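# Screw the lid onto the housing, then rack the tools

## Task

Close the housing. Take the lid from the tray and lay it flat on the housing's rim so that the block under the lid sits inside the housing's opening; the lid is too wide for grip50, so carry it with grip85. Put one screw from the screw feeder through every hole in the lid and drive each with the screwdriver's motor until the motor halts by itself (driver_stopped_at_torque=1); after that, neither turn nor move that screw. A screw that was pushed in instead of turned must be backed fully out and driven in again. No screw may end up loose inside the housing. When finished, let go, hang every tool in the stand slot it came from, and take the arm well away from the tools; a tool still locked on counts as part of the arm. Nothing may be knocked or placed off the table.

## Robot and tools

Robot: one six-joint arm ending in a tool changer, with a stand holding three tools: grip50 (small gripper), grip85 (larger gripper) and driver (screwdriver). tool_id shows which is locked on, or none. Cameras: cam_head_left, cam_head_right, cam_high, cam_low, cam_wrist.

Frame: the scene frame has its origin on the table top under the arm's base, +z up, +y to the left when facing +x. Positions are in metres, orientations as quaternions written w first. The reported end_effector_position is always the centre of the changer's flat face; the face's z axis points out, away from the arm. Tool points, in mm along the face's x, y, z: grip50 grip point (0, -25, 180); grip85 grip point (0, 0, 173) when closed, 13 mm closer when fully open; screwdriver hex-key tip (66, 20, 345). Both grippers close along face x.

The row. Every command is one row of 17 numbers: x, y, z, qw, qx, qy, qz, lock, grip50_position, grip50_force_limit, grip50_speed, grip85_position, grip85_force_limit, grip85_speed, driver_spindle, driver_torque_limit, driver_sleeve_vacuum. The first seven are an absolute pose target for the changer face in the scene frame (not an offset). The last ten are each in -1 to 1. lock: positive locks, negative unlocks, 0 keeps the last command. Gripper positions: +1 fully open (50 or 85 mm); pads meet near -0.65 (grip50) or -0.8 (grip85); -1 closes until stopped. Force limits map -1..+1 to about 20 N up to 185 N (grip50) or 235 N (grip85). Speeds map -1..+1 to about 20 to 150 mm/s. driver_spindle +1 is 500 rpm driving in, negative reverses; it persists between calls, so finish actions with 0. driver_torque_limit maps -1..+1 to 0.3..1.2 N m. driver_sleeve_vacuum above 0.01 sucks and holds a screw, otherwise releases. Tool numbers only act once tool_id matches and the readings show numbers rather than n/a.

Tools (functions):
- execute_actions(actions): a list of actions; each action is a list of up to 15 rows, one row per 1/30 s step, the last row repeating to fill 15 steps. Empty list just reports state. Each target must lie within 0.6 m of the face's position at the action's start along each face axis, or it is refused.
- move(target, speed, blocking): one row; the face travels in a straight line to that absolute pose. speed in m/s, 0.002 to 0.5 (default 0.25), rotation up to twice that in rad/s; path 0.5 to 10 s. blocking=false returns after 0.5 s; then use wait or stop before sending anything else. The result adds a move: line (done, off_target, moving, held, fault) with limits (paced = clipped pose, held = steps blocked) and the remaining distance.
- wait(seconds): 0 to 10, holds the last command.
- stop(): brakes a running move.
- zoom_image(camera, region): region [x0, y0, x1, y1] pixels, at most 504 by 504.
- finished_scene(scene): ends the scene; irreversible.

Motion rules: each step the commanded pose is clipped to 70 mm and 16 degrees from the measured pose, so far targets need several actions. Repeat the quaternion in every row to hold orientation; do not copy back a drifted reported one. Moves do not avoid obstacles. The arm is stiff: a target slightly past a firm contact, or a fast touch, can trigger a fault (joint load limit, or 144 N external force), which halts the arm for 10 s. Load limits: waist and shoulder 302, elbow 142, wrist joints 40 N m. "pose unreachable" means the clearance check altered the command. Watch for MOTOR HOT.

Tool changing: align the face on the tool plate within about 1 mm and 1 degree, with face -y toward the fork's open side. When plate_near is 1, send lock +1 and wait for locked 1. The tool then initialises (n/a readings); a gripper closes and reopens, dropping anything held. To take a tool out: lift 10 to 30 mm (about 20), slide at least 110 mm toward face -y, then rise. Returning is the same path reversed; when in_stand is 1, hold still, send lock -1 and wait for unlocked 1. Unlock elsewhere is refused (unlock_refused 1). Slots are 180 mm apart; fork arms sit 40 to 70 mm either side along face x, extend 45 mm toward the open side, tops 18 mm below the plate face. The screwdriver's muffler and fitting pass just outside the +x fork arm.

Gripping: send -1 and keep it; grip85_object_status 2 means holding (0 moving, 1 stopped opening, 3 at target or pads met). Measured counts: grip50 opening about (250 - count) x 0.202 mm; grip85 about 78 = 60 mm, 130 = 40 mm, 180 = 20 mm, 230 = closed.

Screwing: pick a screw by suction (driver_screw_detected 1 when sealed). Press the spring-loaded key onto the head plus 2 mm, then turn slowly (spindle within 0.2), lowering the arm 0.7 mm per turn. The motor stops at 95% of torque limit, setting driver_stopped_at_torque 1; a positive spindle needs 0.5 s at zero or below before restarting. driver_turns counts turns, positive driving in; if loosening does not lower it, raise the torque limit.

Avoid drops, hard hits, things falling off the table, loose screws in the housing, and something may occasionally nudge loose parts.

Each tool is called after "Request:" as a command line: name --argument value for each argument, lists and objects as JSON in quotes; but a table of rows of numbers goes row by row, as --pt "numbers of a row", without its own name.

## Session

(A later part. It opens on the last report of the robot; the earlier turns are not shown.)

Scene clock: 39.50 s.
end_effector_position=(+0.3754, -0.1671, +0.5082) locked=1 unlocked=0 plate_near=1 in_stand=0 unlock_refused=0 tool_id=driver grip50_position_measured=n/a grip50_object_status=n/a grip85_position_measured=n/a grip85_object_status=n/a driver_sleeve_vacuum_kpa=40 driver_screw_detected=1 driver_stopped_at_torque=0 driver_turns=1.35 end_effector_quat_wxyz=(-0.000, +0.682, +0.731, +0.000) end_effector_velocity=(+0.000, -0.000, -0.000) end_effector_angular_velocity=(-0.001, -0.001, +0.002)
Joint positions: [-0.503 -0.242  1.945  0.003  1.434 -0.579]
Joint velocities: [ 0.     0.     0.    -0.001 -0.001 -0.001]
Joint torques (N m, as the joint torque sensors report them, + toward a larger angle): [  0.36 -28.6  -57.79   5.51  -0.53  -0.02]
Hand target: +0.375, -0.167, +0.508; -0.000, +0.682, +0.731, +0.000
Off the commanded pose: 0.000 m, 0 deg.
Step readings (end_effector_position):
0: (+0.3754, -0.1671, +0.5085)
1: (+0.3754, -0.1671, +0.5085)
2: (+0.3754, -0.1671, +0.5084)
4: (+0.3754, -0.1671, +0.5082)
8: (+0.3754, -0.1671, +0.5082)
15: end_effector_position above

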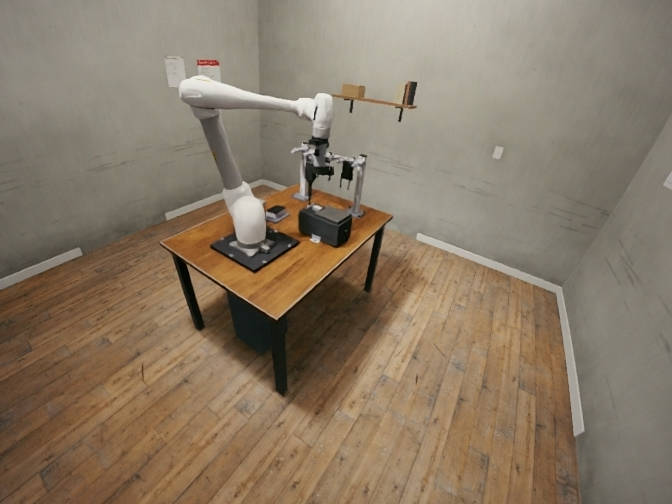

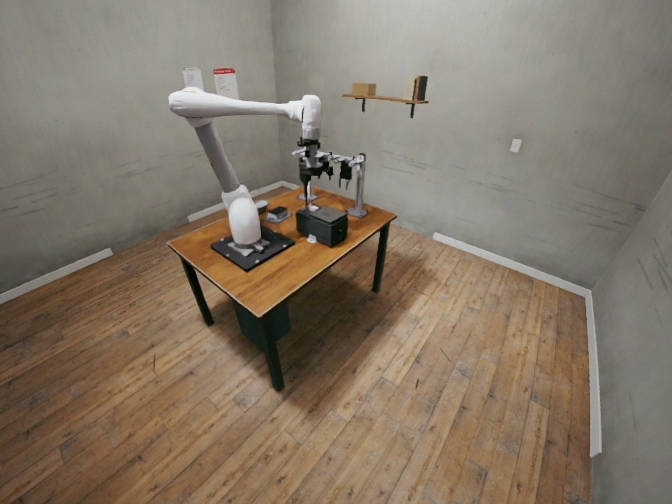

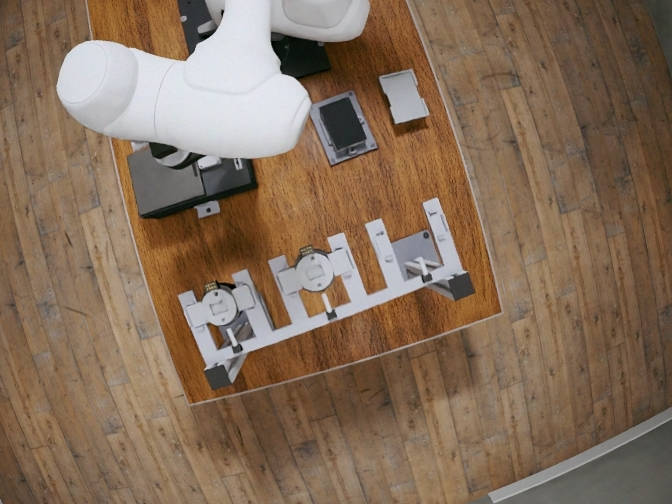

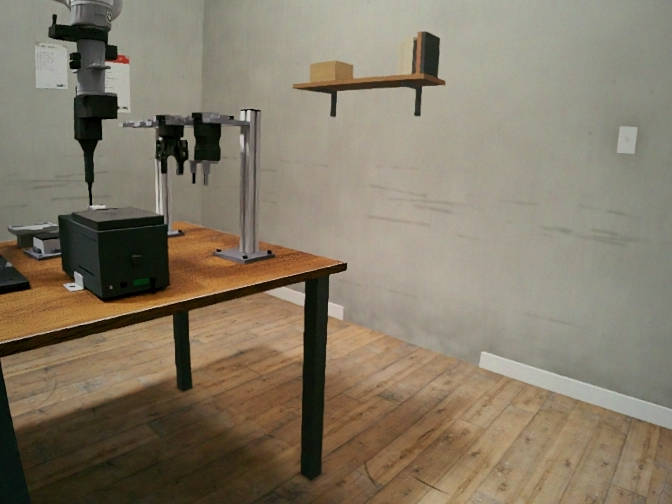

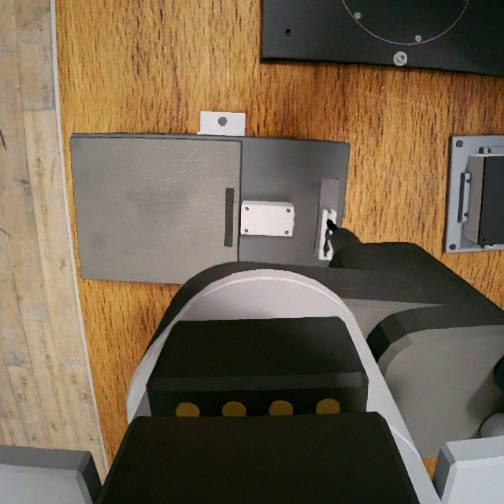

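Request:
execute_actions --actions '[]'

Scene clock: 39.97 s.
end_effector_position=(+0.3754, -0.1671, +0.5082) locked=1 unlocked=0 plate_near=1 in_stand=0 unlock_refused=0 tool_id=driver grip50_position_measured=n/a grip50_object_status=n/a grip85_position_measured=n/a grip85_object_status=n/a driver_sleeve_vacuum_kpa=40 driver_screw_detected=1 driver_stopped_at_torque=0 driver_turns=1.35 end_effector_quat_wxyz=(-0.000, +0.682, +0.731, +0.000) end_effector_velocity=(+0.000, +0.000, -0.000) end_effector_angular_velocity=(+0.001, -0.000, +0.000)
Joint positions: [-0.503 -0.242  1.945  0.003  1.434 -0.579]
Joint velocities: [-0.     0.    -0.     0.002  0.    -0.   ]
Joint torques (N m, as the joint torque sensors report them, + toward a larger angle): [ -0.9  -27.07 -58.46   5.53  -0.57   0.11]
Hand target: +0.375, -0.167, +0.508; -0.000, +0.682, +0.731, +0.000
Off the commanded pose: 0.000 m, 0 deg.

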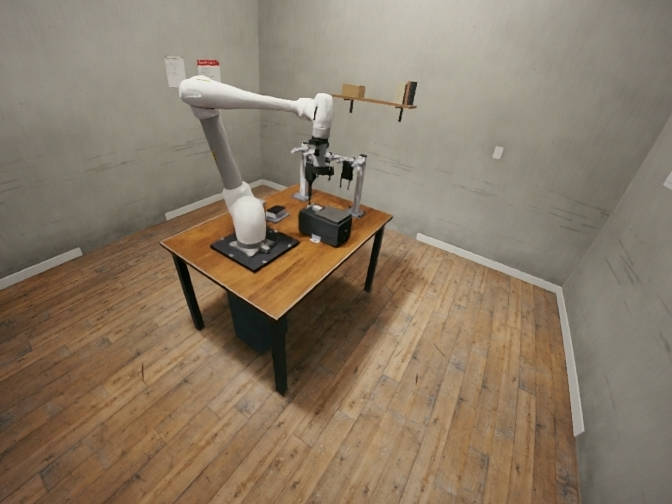

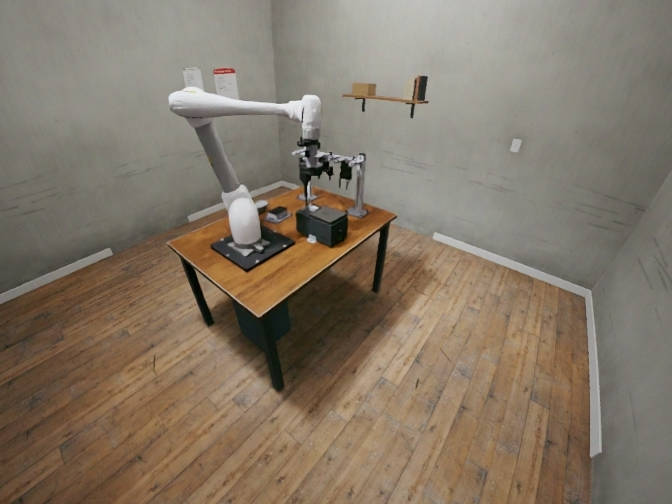

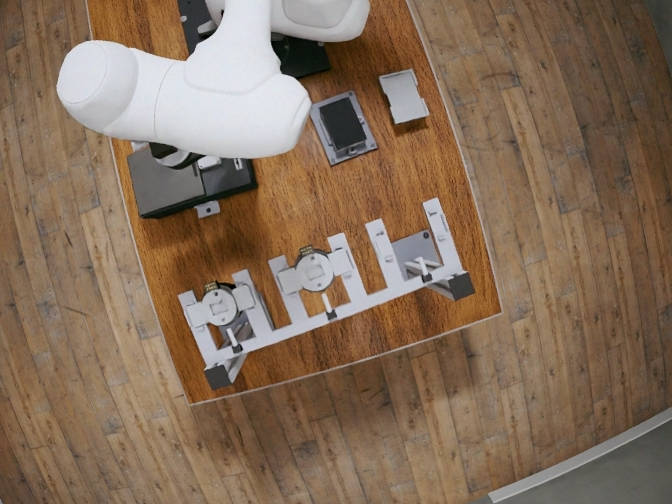

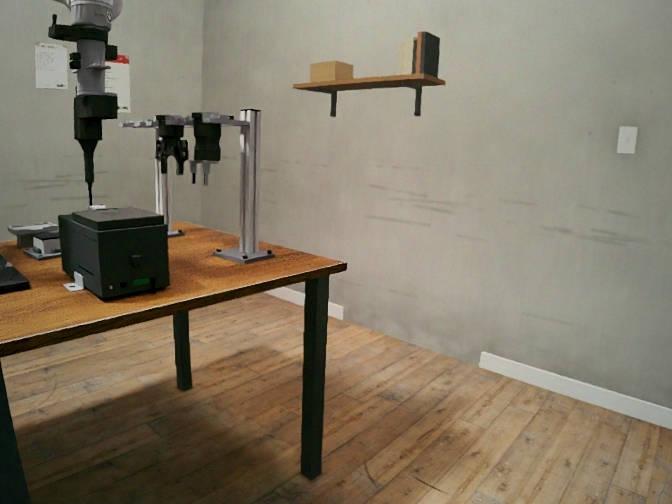

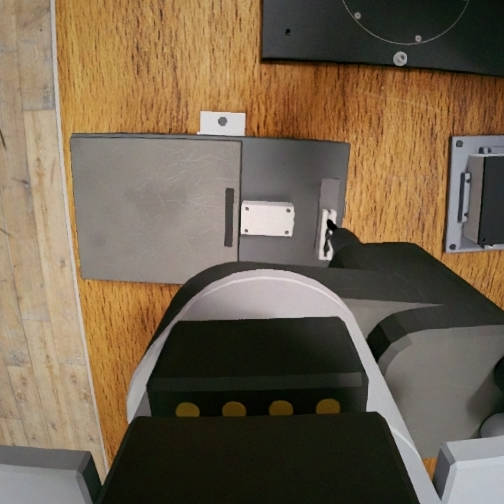

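Request:
move --target '[0.3754,-0.1671,0.535,0,0.682,0.7314,0,0,1,0,0,1,0,0,0,0.3,1]' --speed 0.07

Request:
move --target '[0.39,-0.09,0.53,0,0.682,0.7314,0,0,1,0,0,1,0,0,0,0.3,1]' --speed 0.2

Request:
move --target '[0.4167,0.0776,0.425,0,0.682,0.7314,0,0,1,0,0,1,0,0,0,0.3,1]' --speed 0.2

Scene clock: 40.83 s.
end_effector_position=(+0.3754, -0.1671, +0.5349) locked=1 unlocked=0 plate_near=1 in_stand=0 unlock_refused=0 tool_id=driver grip50_position_measured=n/a grip50_object_status=n/a grip85_position_measured=n/a grip85_object_status=n/a driver_sleeve_vacuum_kpa=40 driver_screw_detected=1 driver_stopped_at_torque=0 driver_turns=1.35 end_effector_quat_wxyz=(-0.000, +0.682, +0.731, +0.000) end_effector_velocity=(-0.000, -0.000, +0.000) end_effector_angular_velocity=(-0.001, +0.001, +0.001)
Joint positions: [-0.503 -0.247  1.9    0.003  1.483 -0.579]
Joint velocities: [ 0.     0.    -0.001 -0.001  0.001 -0.   ]
Joint torques (N m, as the joint torque sensors report them, + toward a larger angle): [ -0.78 -29.   -61.03   5.32   0.04   0.07]
Hand target: +0.375, -0.167, +0.535; +0.000, +0.682, +0.731, -0.000
Off the commanded pose: 0.000 m, 0 deg.
move: done

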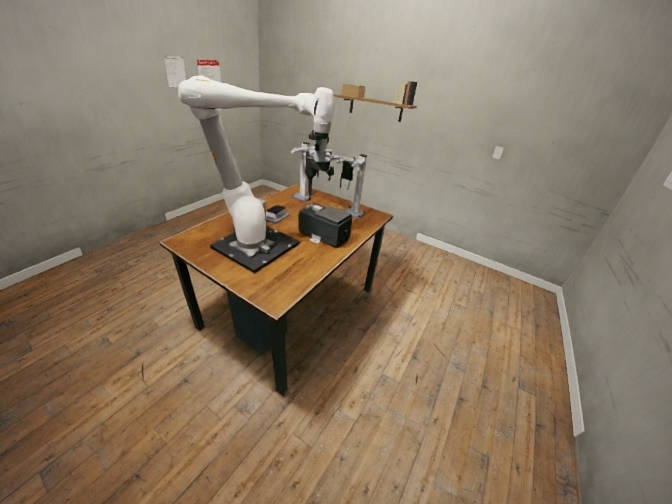

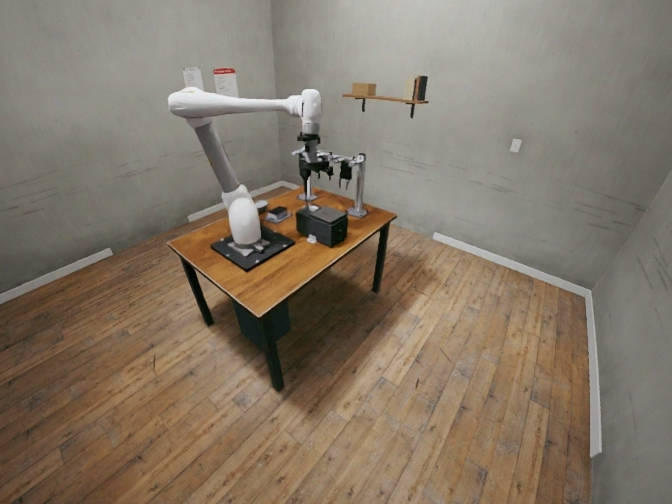

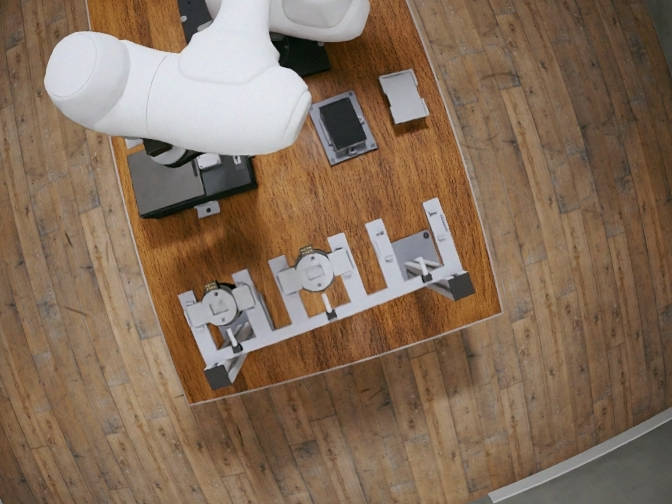

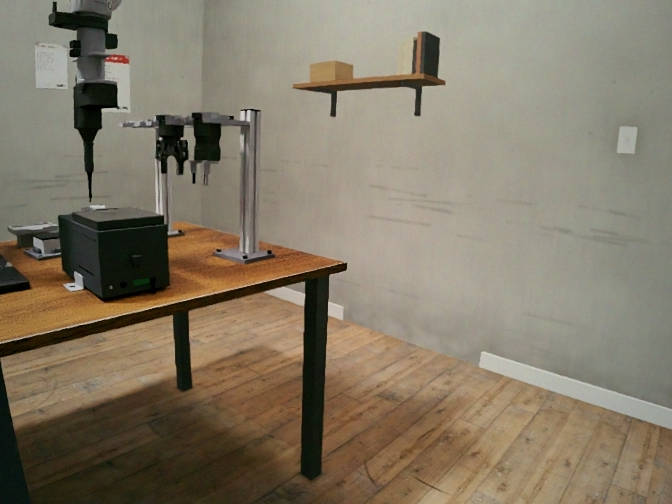

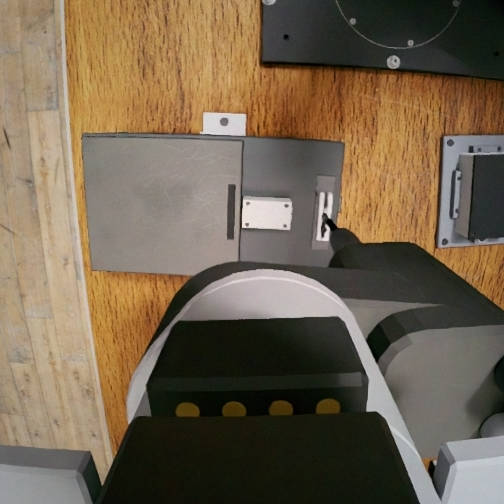

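Scene clock: 41.67 s.
end_effector_position=(+0.3897, -0.0900, +0.5301) locked=1 unlocked=0 plate_near=1 in_stand=0 unlock_refused=0 tool_id=driver grip50_position_measured=n/a grip50_object_status=n/a grip85_position_measured=n/a grip85_object_status=n/a driver_sleeve_vacuum_kpa=40 driver_screw_detected=1 driver_stopped_at_torque=0 driver_turns=1.35 end_effector_quat_wxyz=(+0.000, +0.682, +0.731, +0.000) end_effector_velocity=(+0.001, -0.000, -0.001) end_effector_angular_velocity=(+0.000, +0.003, -0.001)
Joint positions: [-0.311 -0.266  1.922  0.002  1.479 -0.387]
Joint velocities: [ 0.001  0.002  0.    -0.001  0.001  0.002]
Joint torques (N m, as the joint torque sensors report them, + toward a larger angle): [ -2.86 -26.16 -60.44   5.21  -0.25   0.06]
Hand target: +0.390, -0.090, +0.530; +0.000, +0.682, +0.731, +0.000
Off the commanded pose: 0.000 m, 0 deg.
move: done

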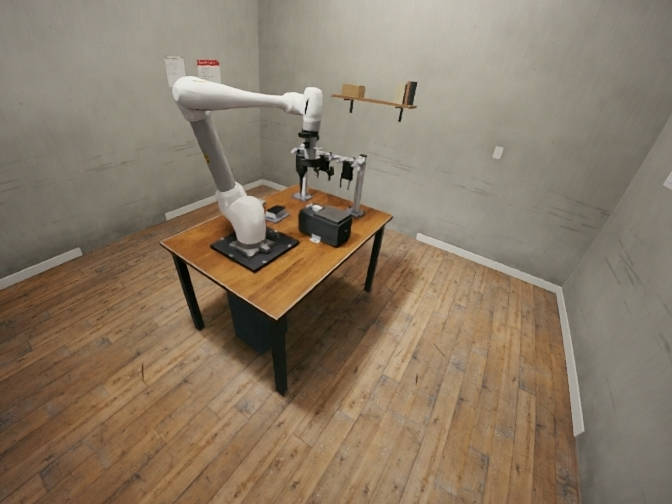

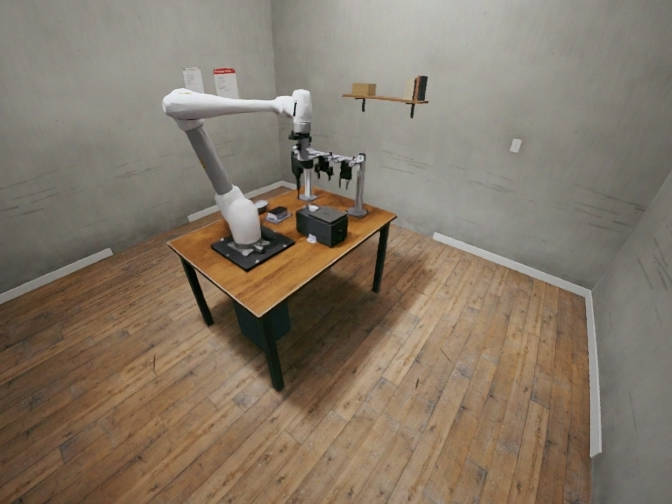

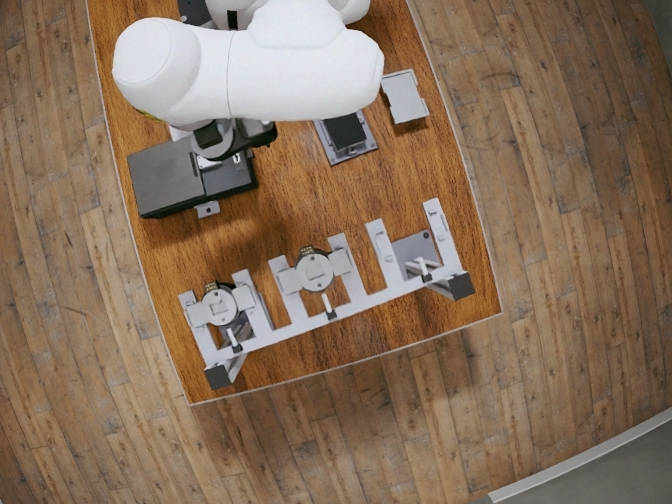

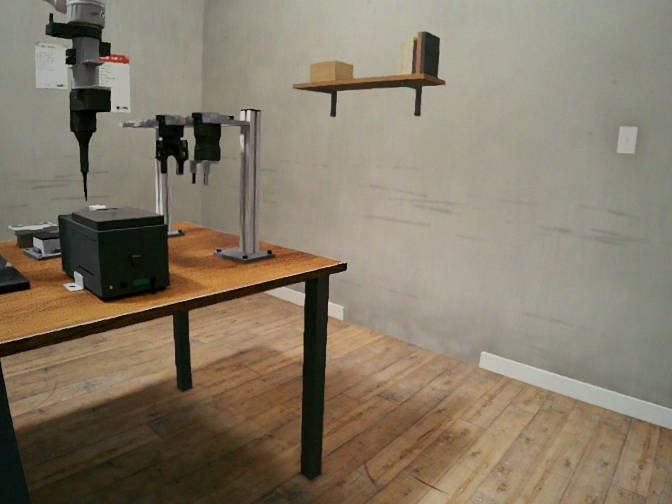

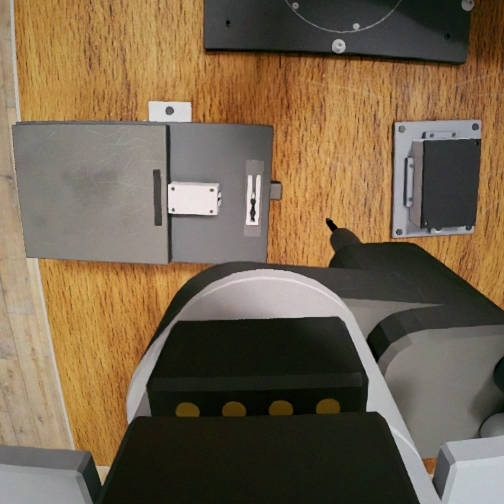

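Scene clock: 43.07 s.
end_effector_position=(+0.4168, +0.0776, +0.4250) locked=1 unlocked=0 plate_near=1 in_stand=0 unlock_refused=0 tool_id=driver grip50_position_measured=n/a grip50_object_status=n/a grip85_position_measured=n/a grip85_object_status=n/a driver_sleeve_vacuum_kpa=40 driver_screw_detected=1 driver_stopped_at_torque=0 driver_turns=1.35 end_effector_quat_wxyz=(-0.000, +0.682, +0.731, +0.000) end_effector_velocity=(+0.000, +0.001, -0.000) end_effector_angular_velocity=(-0.000, -0.000, -0.000)
Joint positions: [ 0.109 -0.188  2.056 -0.     1.267  0.033]
Joint velocities: [ 0.001  0.    -0.    -0.    -0.001  0.001]
Joint torques (N m, as the joint torque sensors report them, + toward a larger angle): [ -1.21 -35.32 -58.92   4.96  -0.57   0.11]
Hand target: +0.417, +0.078, +0.425; -0.000, +0.682, +0.731, +0.000
Off the commanded pose: 0.000 m, 0 deg.
move: done

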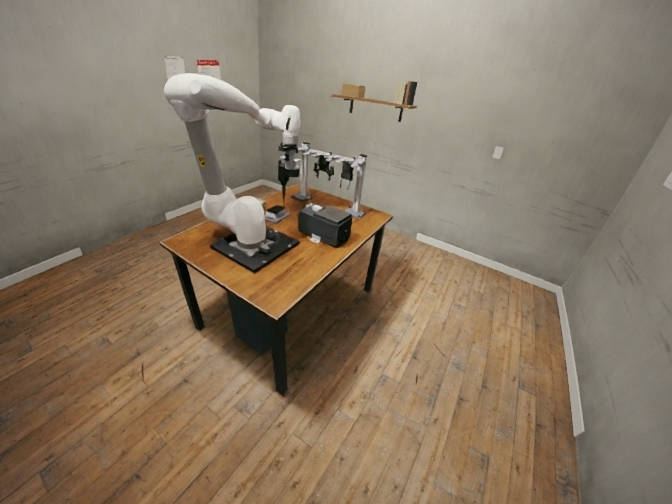

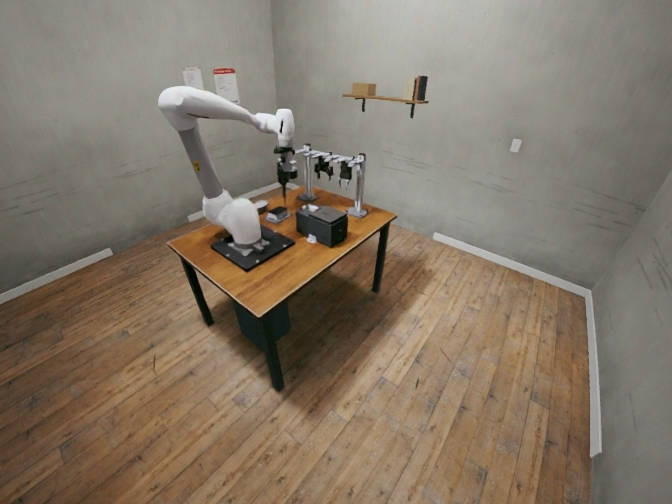

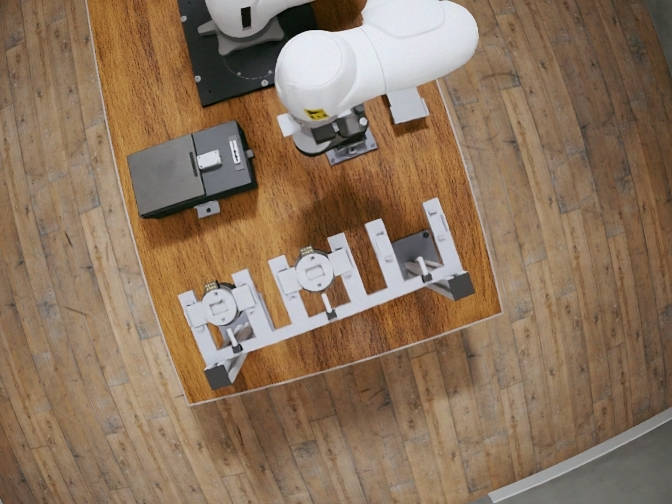

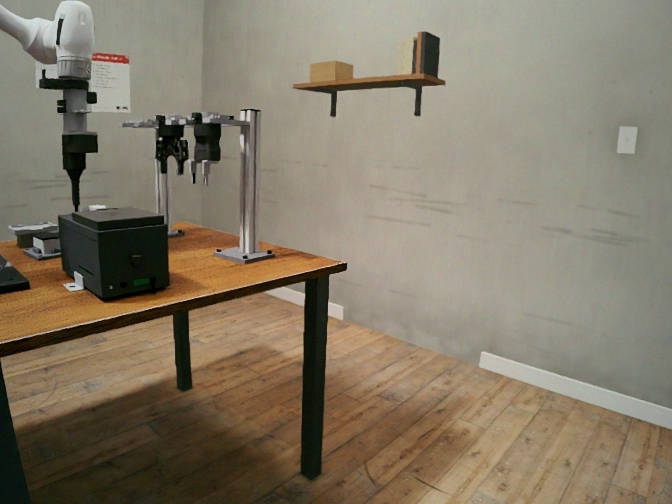

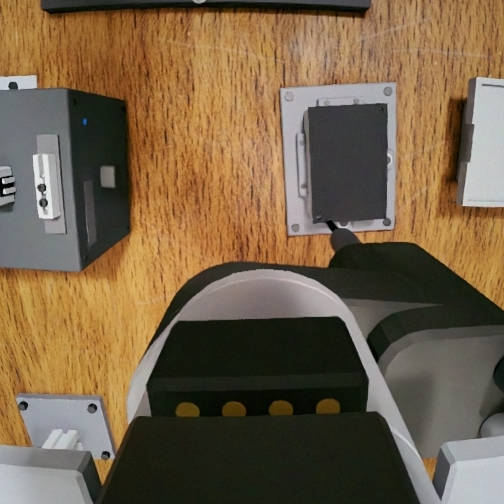

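Request:
zoom_image --camera "cam_wrist" --region '[300, 195, 350, 245]'

Region (300, 195, 350, 245) of cam_wrist's 504x504 image, scaled by 10.080, with more detail than that image has.

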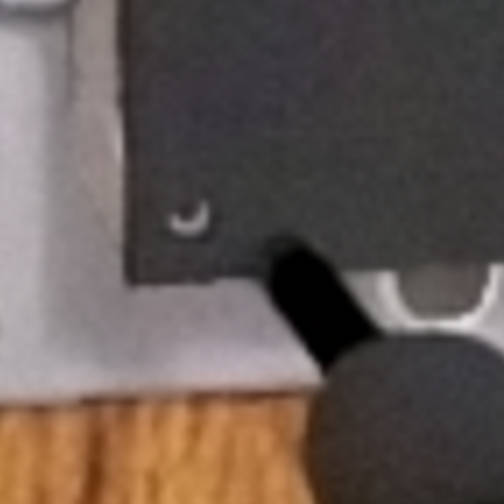

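Request:
move --target '[0.4186,0.0717,0.419,0,0.682,0.7314,0,0,1,0,0,1,0,0,0,0.3,1]' --speed 0.05

Request:
zoom_image --camera "cam_wrist" --region '[310, 200, 345, 235]'

Scene clock: 44.10 s.
end_effector_position=(+0.4186, +0.0717, +0.4190) locked=1 unlocked=0 plate_near=1 in_stand=0 unlock_refused=0 tool_id=driver grip50_position_measured=n/a grip50_object_status=n/a grip85_position_measured=n/a grip85_object_status=n/a driver_sleeve_vacuum_kpa=40 driver_screw_detected=1 driver_stopped_at_torque=0 driver_turns=1.35 end_effector_quat_wxyz=(+0.000, +0.682, +0.731, -0.000) end_effector_velocity=(+0.000, -0.000, -0.000) end_effector_angular_velocity=(-0.000, -0.000, -0.000)
Joint positions: [ 0.095 -0.183  2.063 -0.     1.255  0.019]
Joint velocities: [-0.001  0.     0.    -0.    -0.001 -0.001]
Joint torques (N m, as the joint torque sensors report them, + toward a larger angle): [ -0.02 -34.53 -59.33   4.88  -0.47   0.03]
Hand target: +0.419, +0.072, +0.419; +0.000, +0.682, +0.731, -0.000
Off the commanded pose: 0.000 m, 0 deg.
move: done

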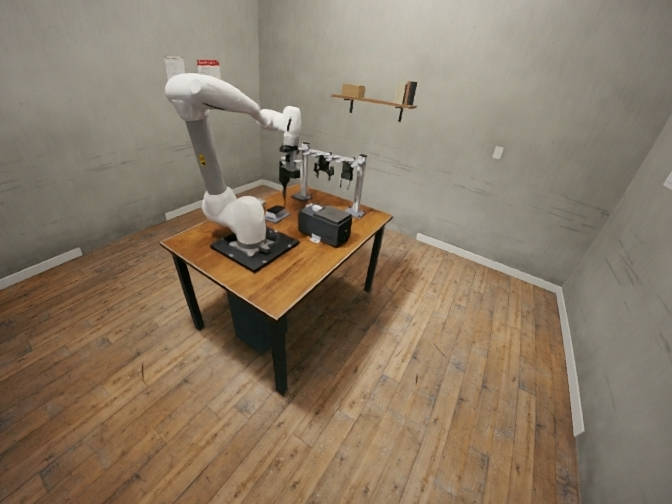

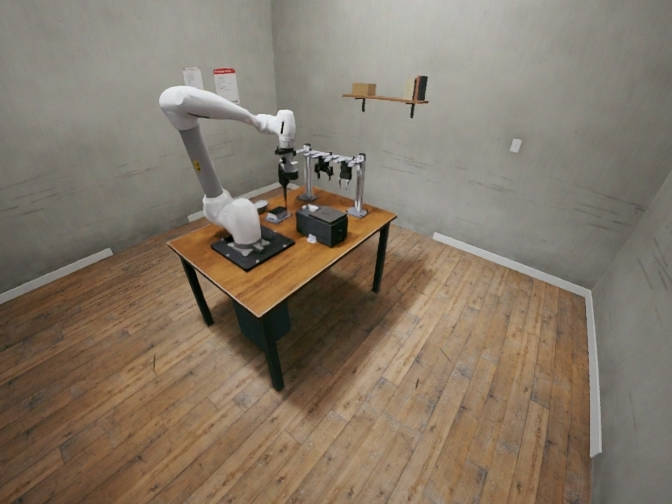

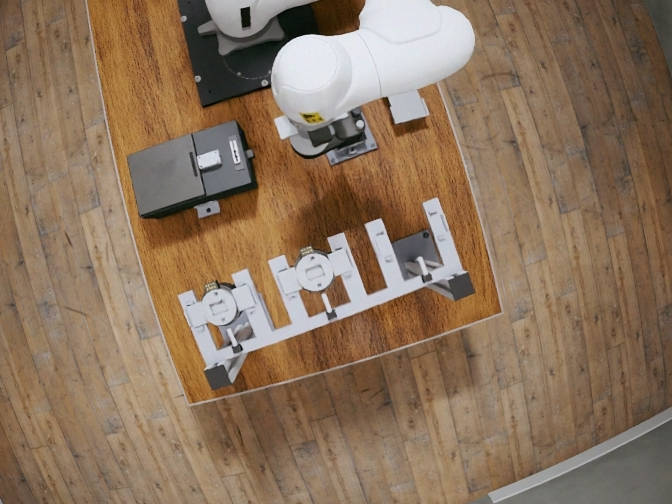

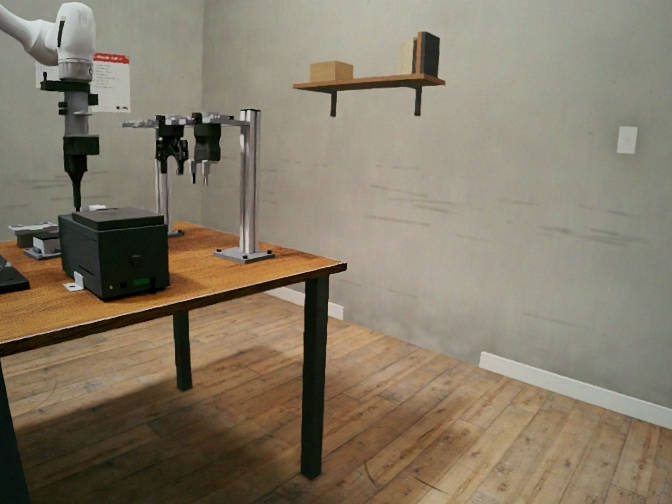

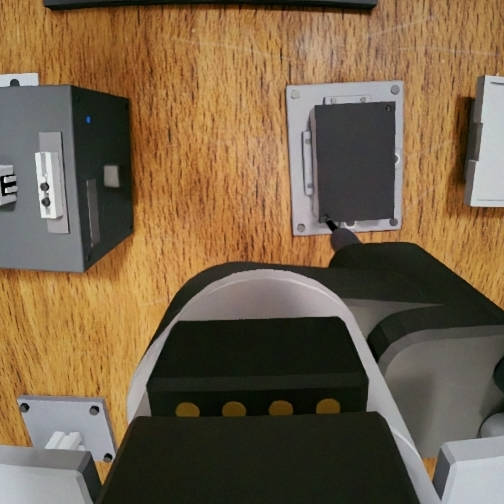

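Region (310, 200, 345, 235) of cam_wrist's 504x504 image, scaled by 14.400, with more detail than that image has.

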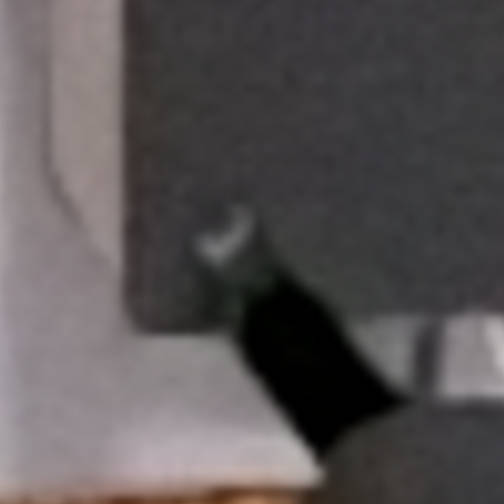

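Request:
move --target '[0.4183,0.0716,0.4105,0,0.682,0.7314,0,0,1,0,0,1,0,0,0,0.3,1]' --speed 0.015

Request:
zoom_image --camera "cam_wrist" --region '[310, 200, 345, 235]'

Scene clock: 45.03 s.
end_effector_position=(+0.4183, +0.0716, +0.4105) locked=1 unlocked=0 plate_near=1 in_stand=0 unlock_refused=0 tool_id=driver grip50_position_measured=n/a grip50_object_status=n/a grip85_position_measured=n/a grip85_object_status=n/a driver_sleeve_vacuum_kpa=40 driver_screw_detected=1 driver_stopped_at_torque=0 driver_turns=1.35 end_effector_quat_wxyz=(+0.000, +0.682, +0.731, +0.000) end_effector_velocity=(+0.000, +0.000, -0.000) end_effector_angular_velocity=(-0.000, -0.000, +0.000)
Joint positions: [ 0.095 -0.179  2.076 -0.     1.238  0.019]
Joint velocities: [ 0.     0.     0.    -0.    -0.001  0.   ]
Joint torques (N m, as the joint torque sensors report them, + toward a larger angle): [ -0.64 -32.53 -54.7    4.26  -0.27   0.03]
Hand target: +0.418, +0.072, +0.410; -0.000, +0.682, +0.731, +0.000
Off the commanded pose: 0.000 m, 0 deg.
move: done

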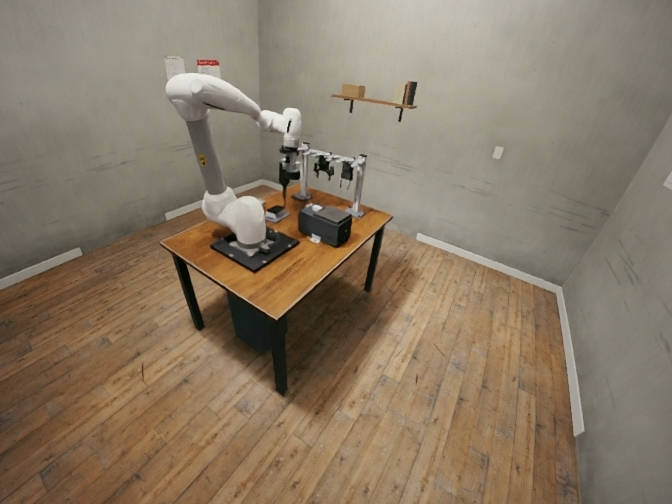

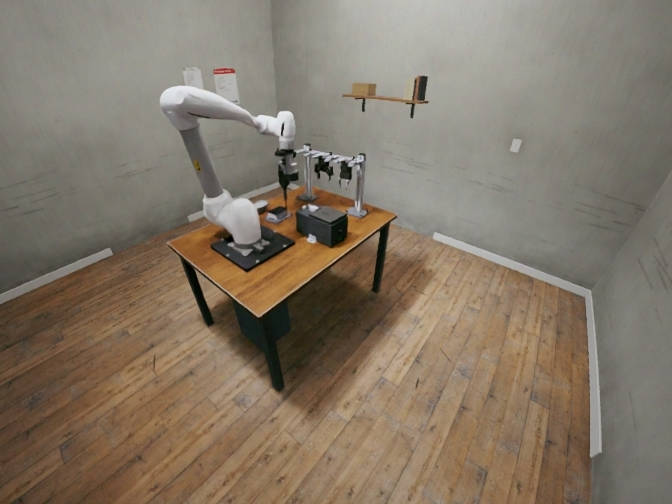

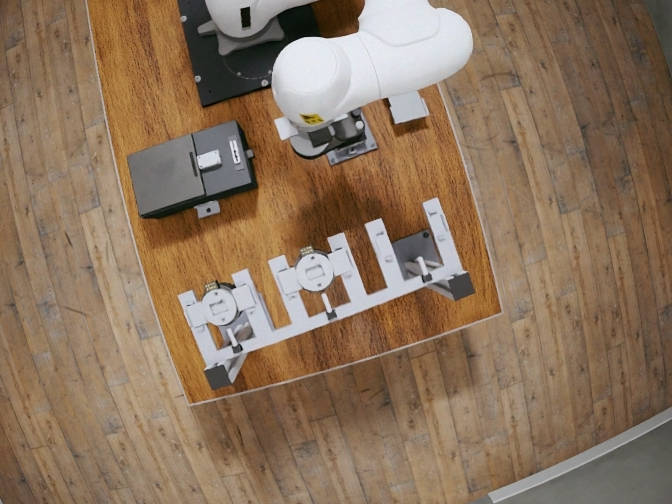

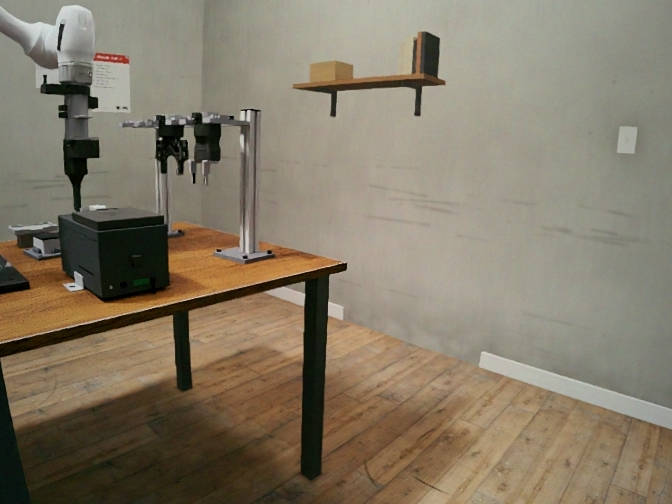

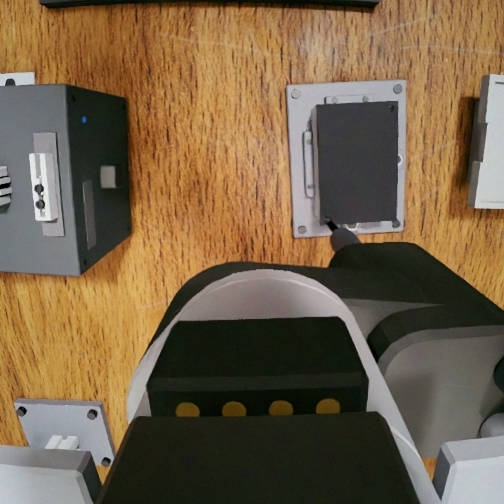

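Region (310, 200, 345, 235) of cam_wrist's 504x504 image, scaled by 14.400, with more detail than that image has.

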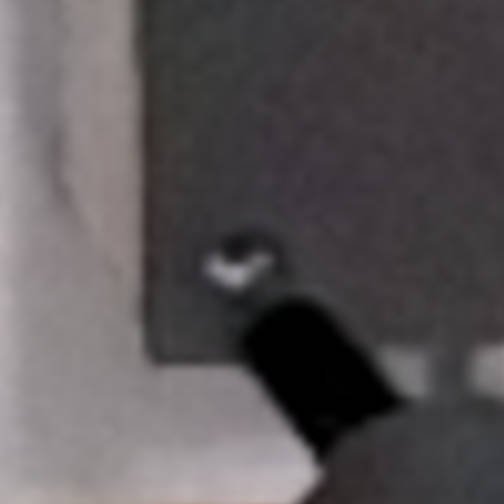

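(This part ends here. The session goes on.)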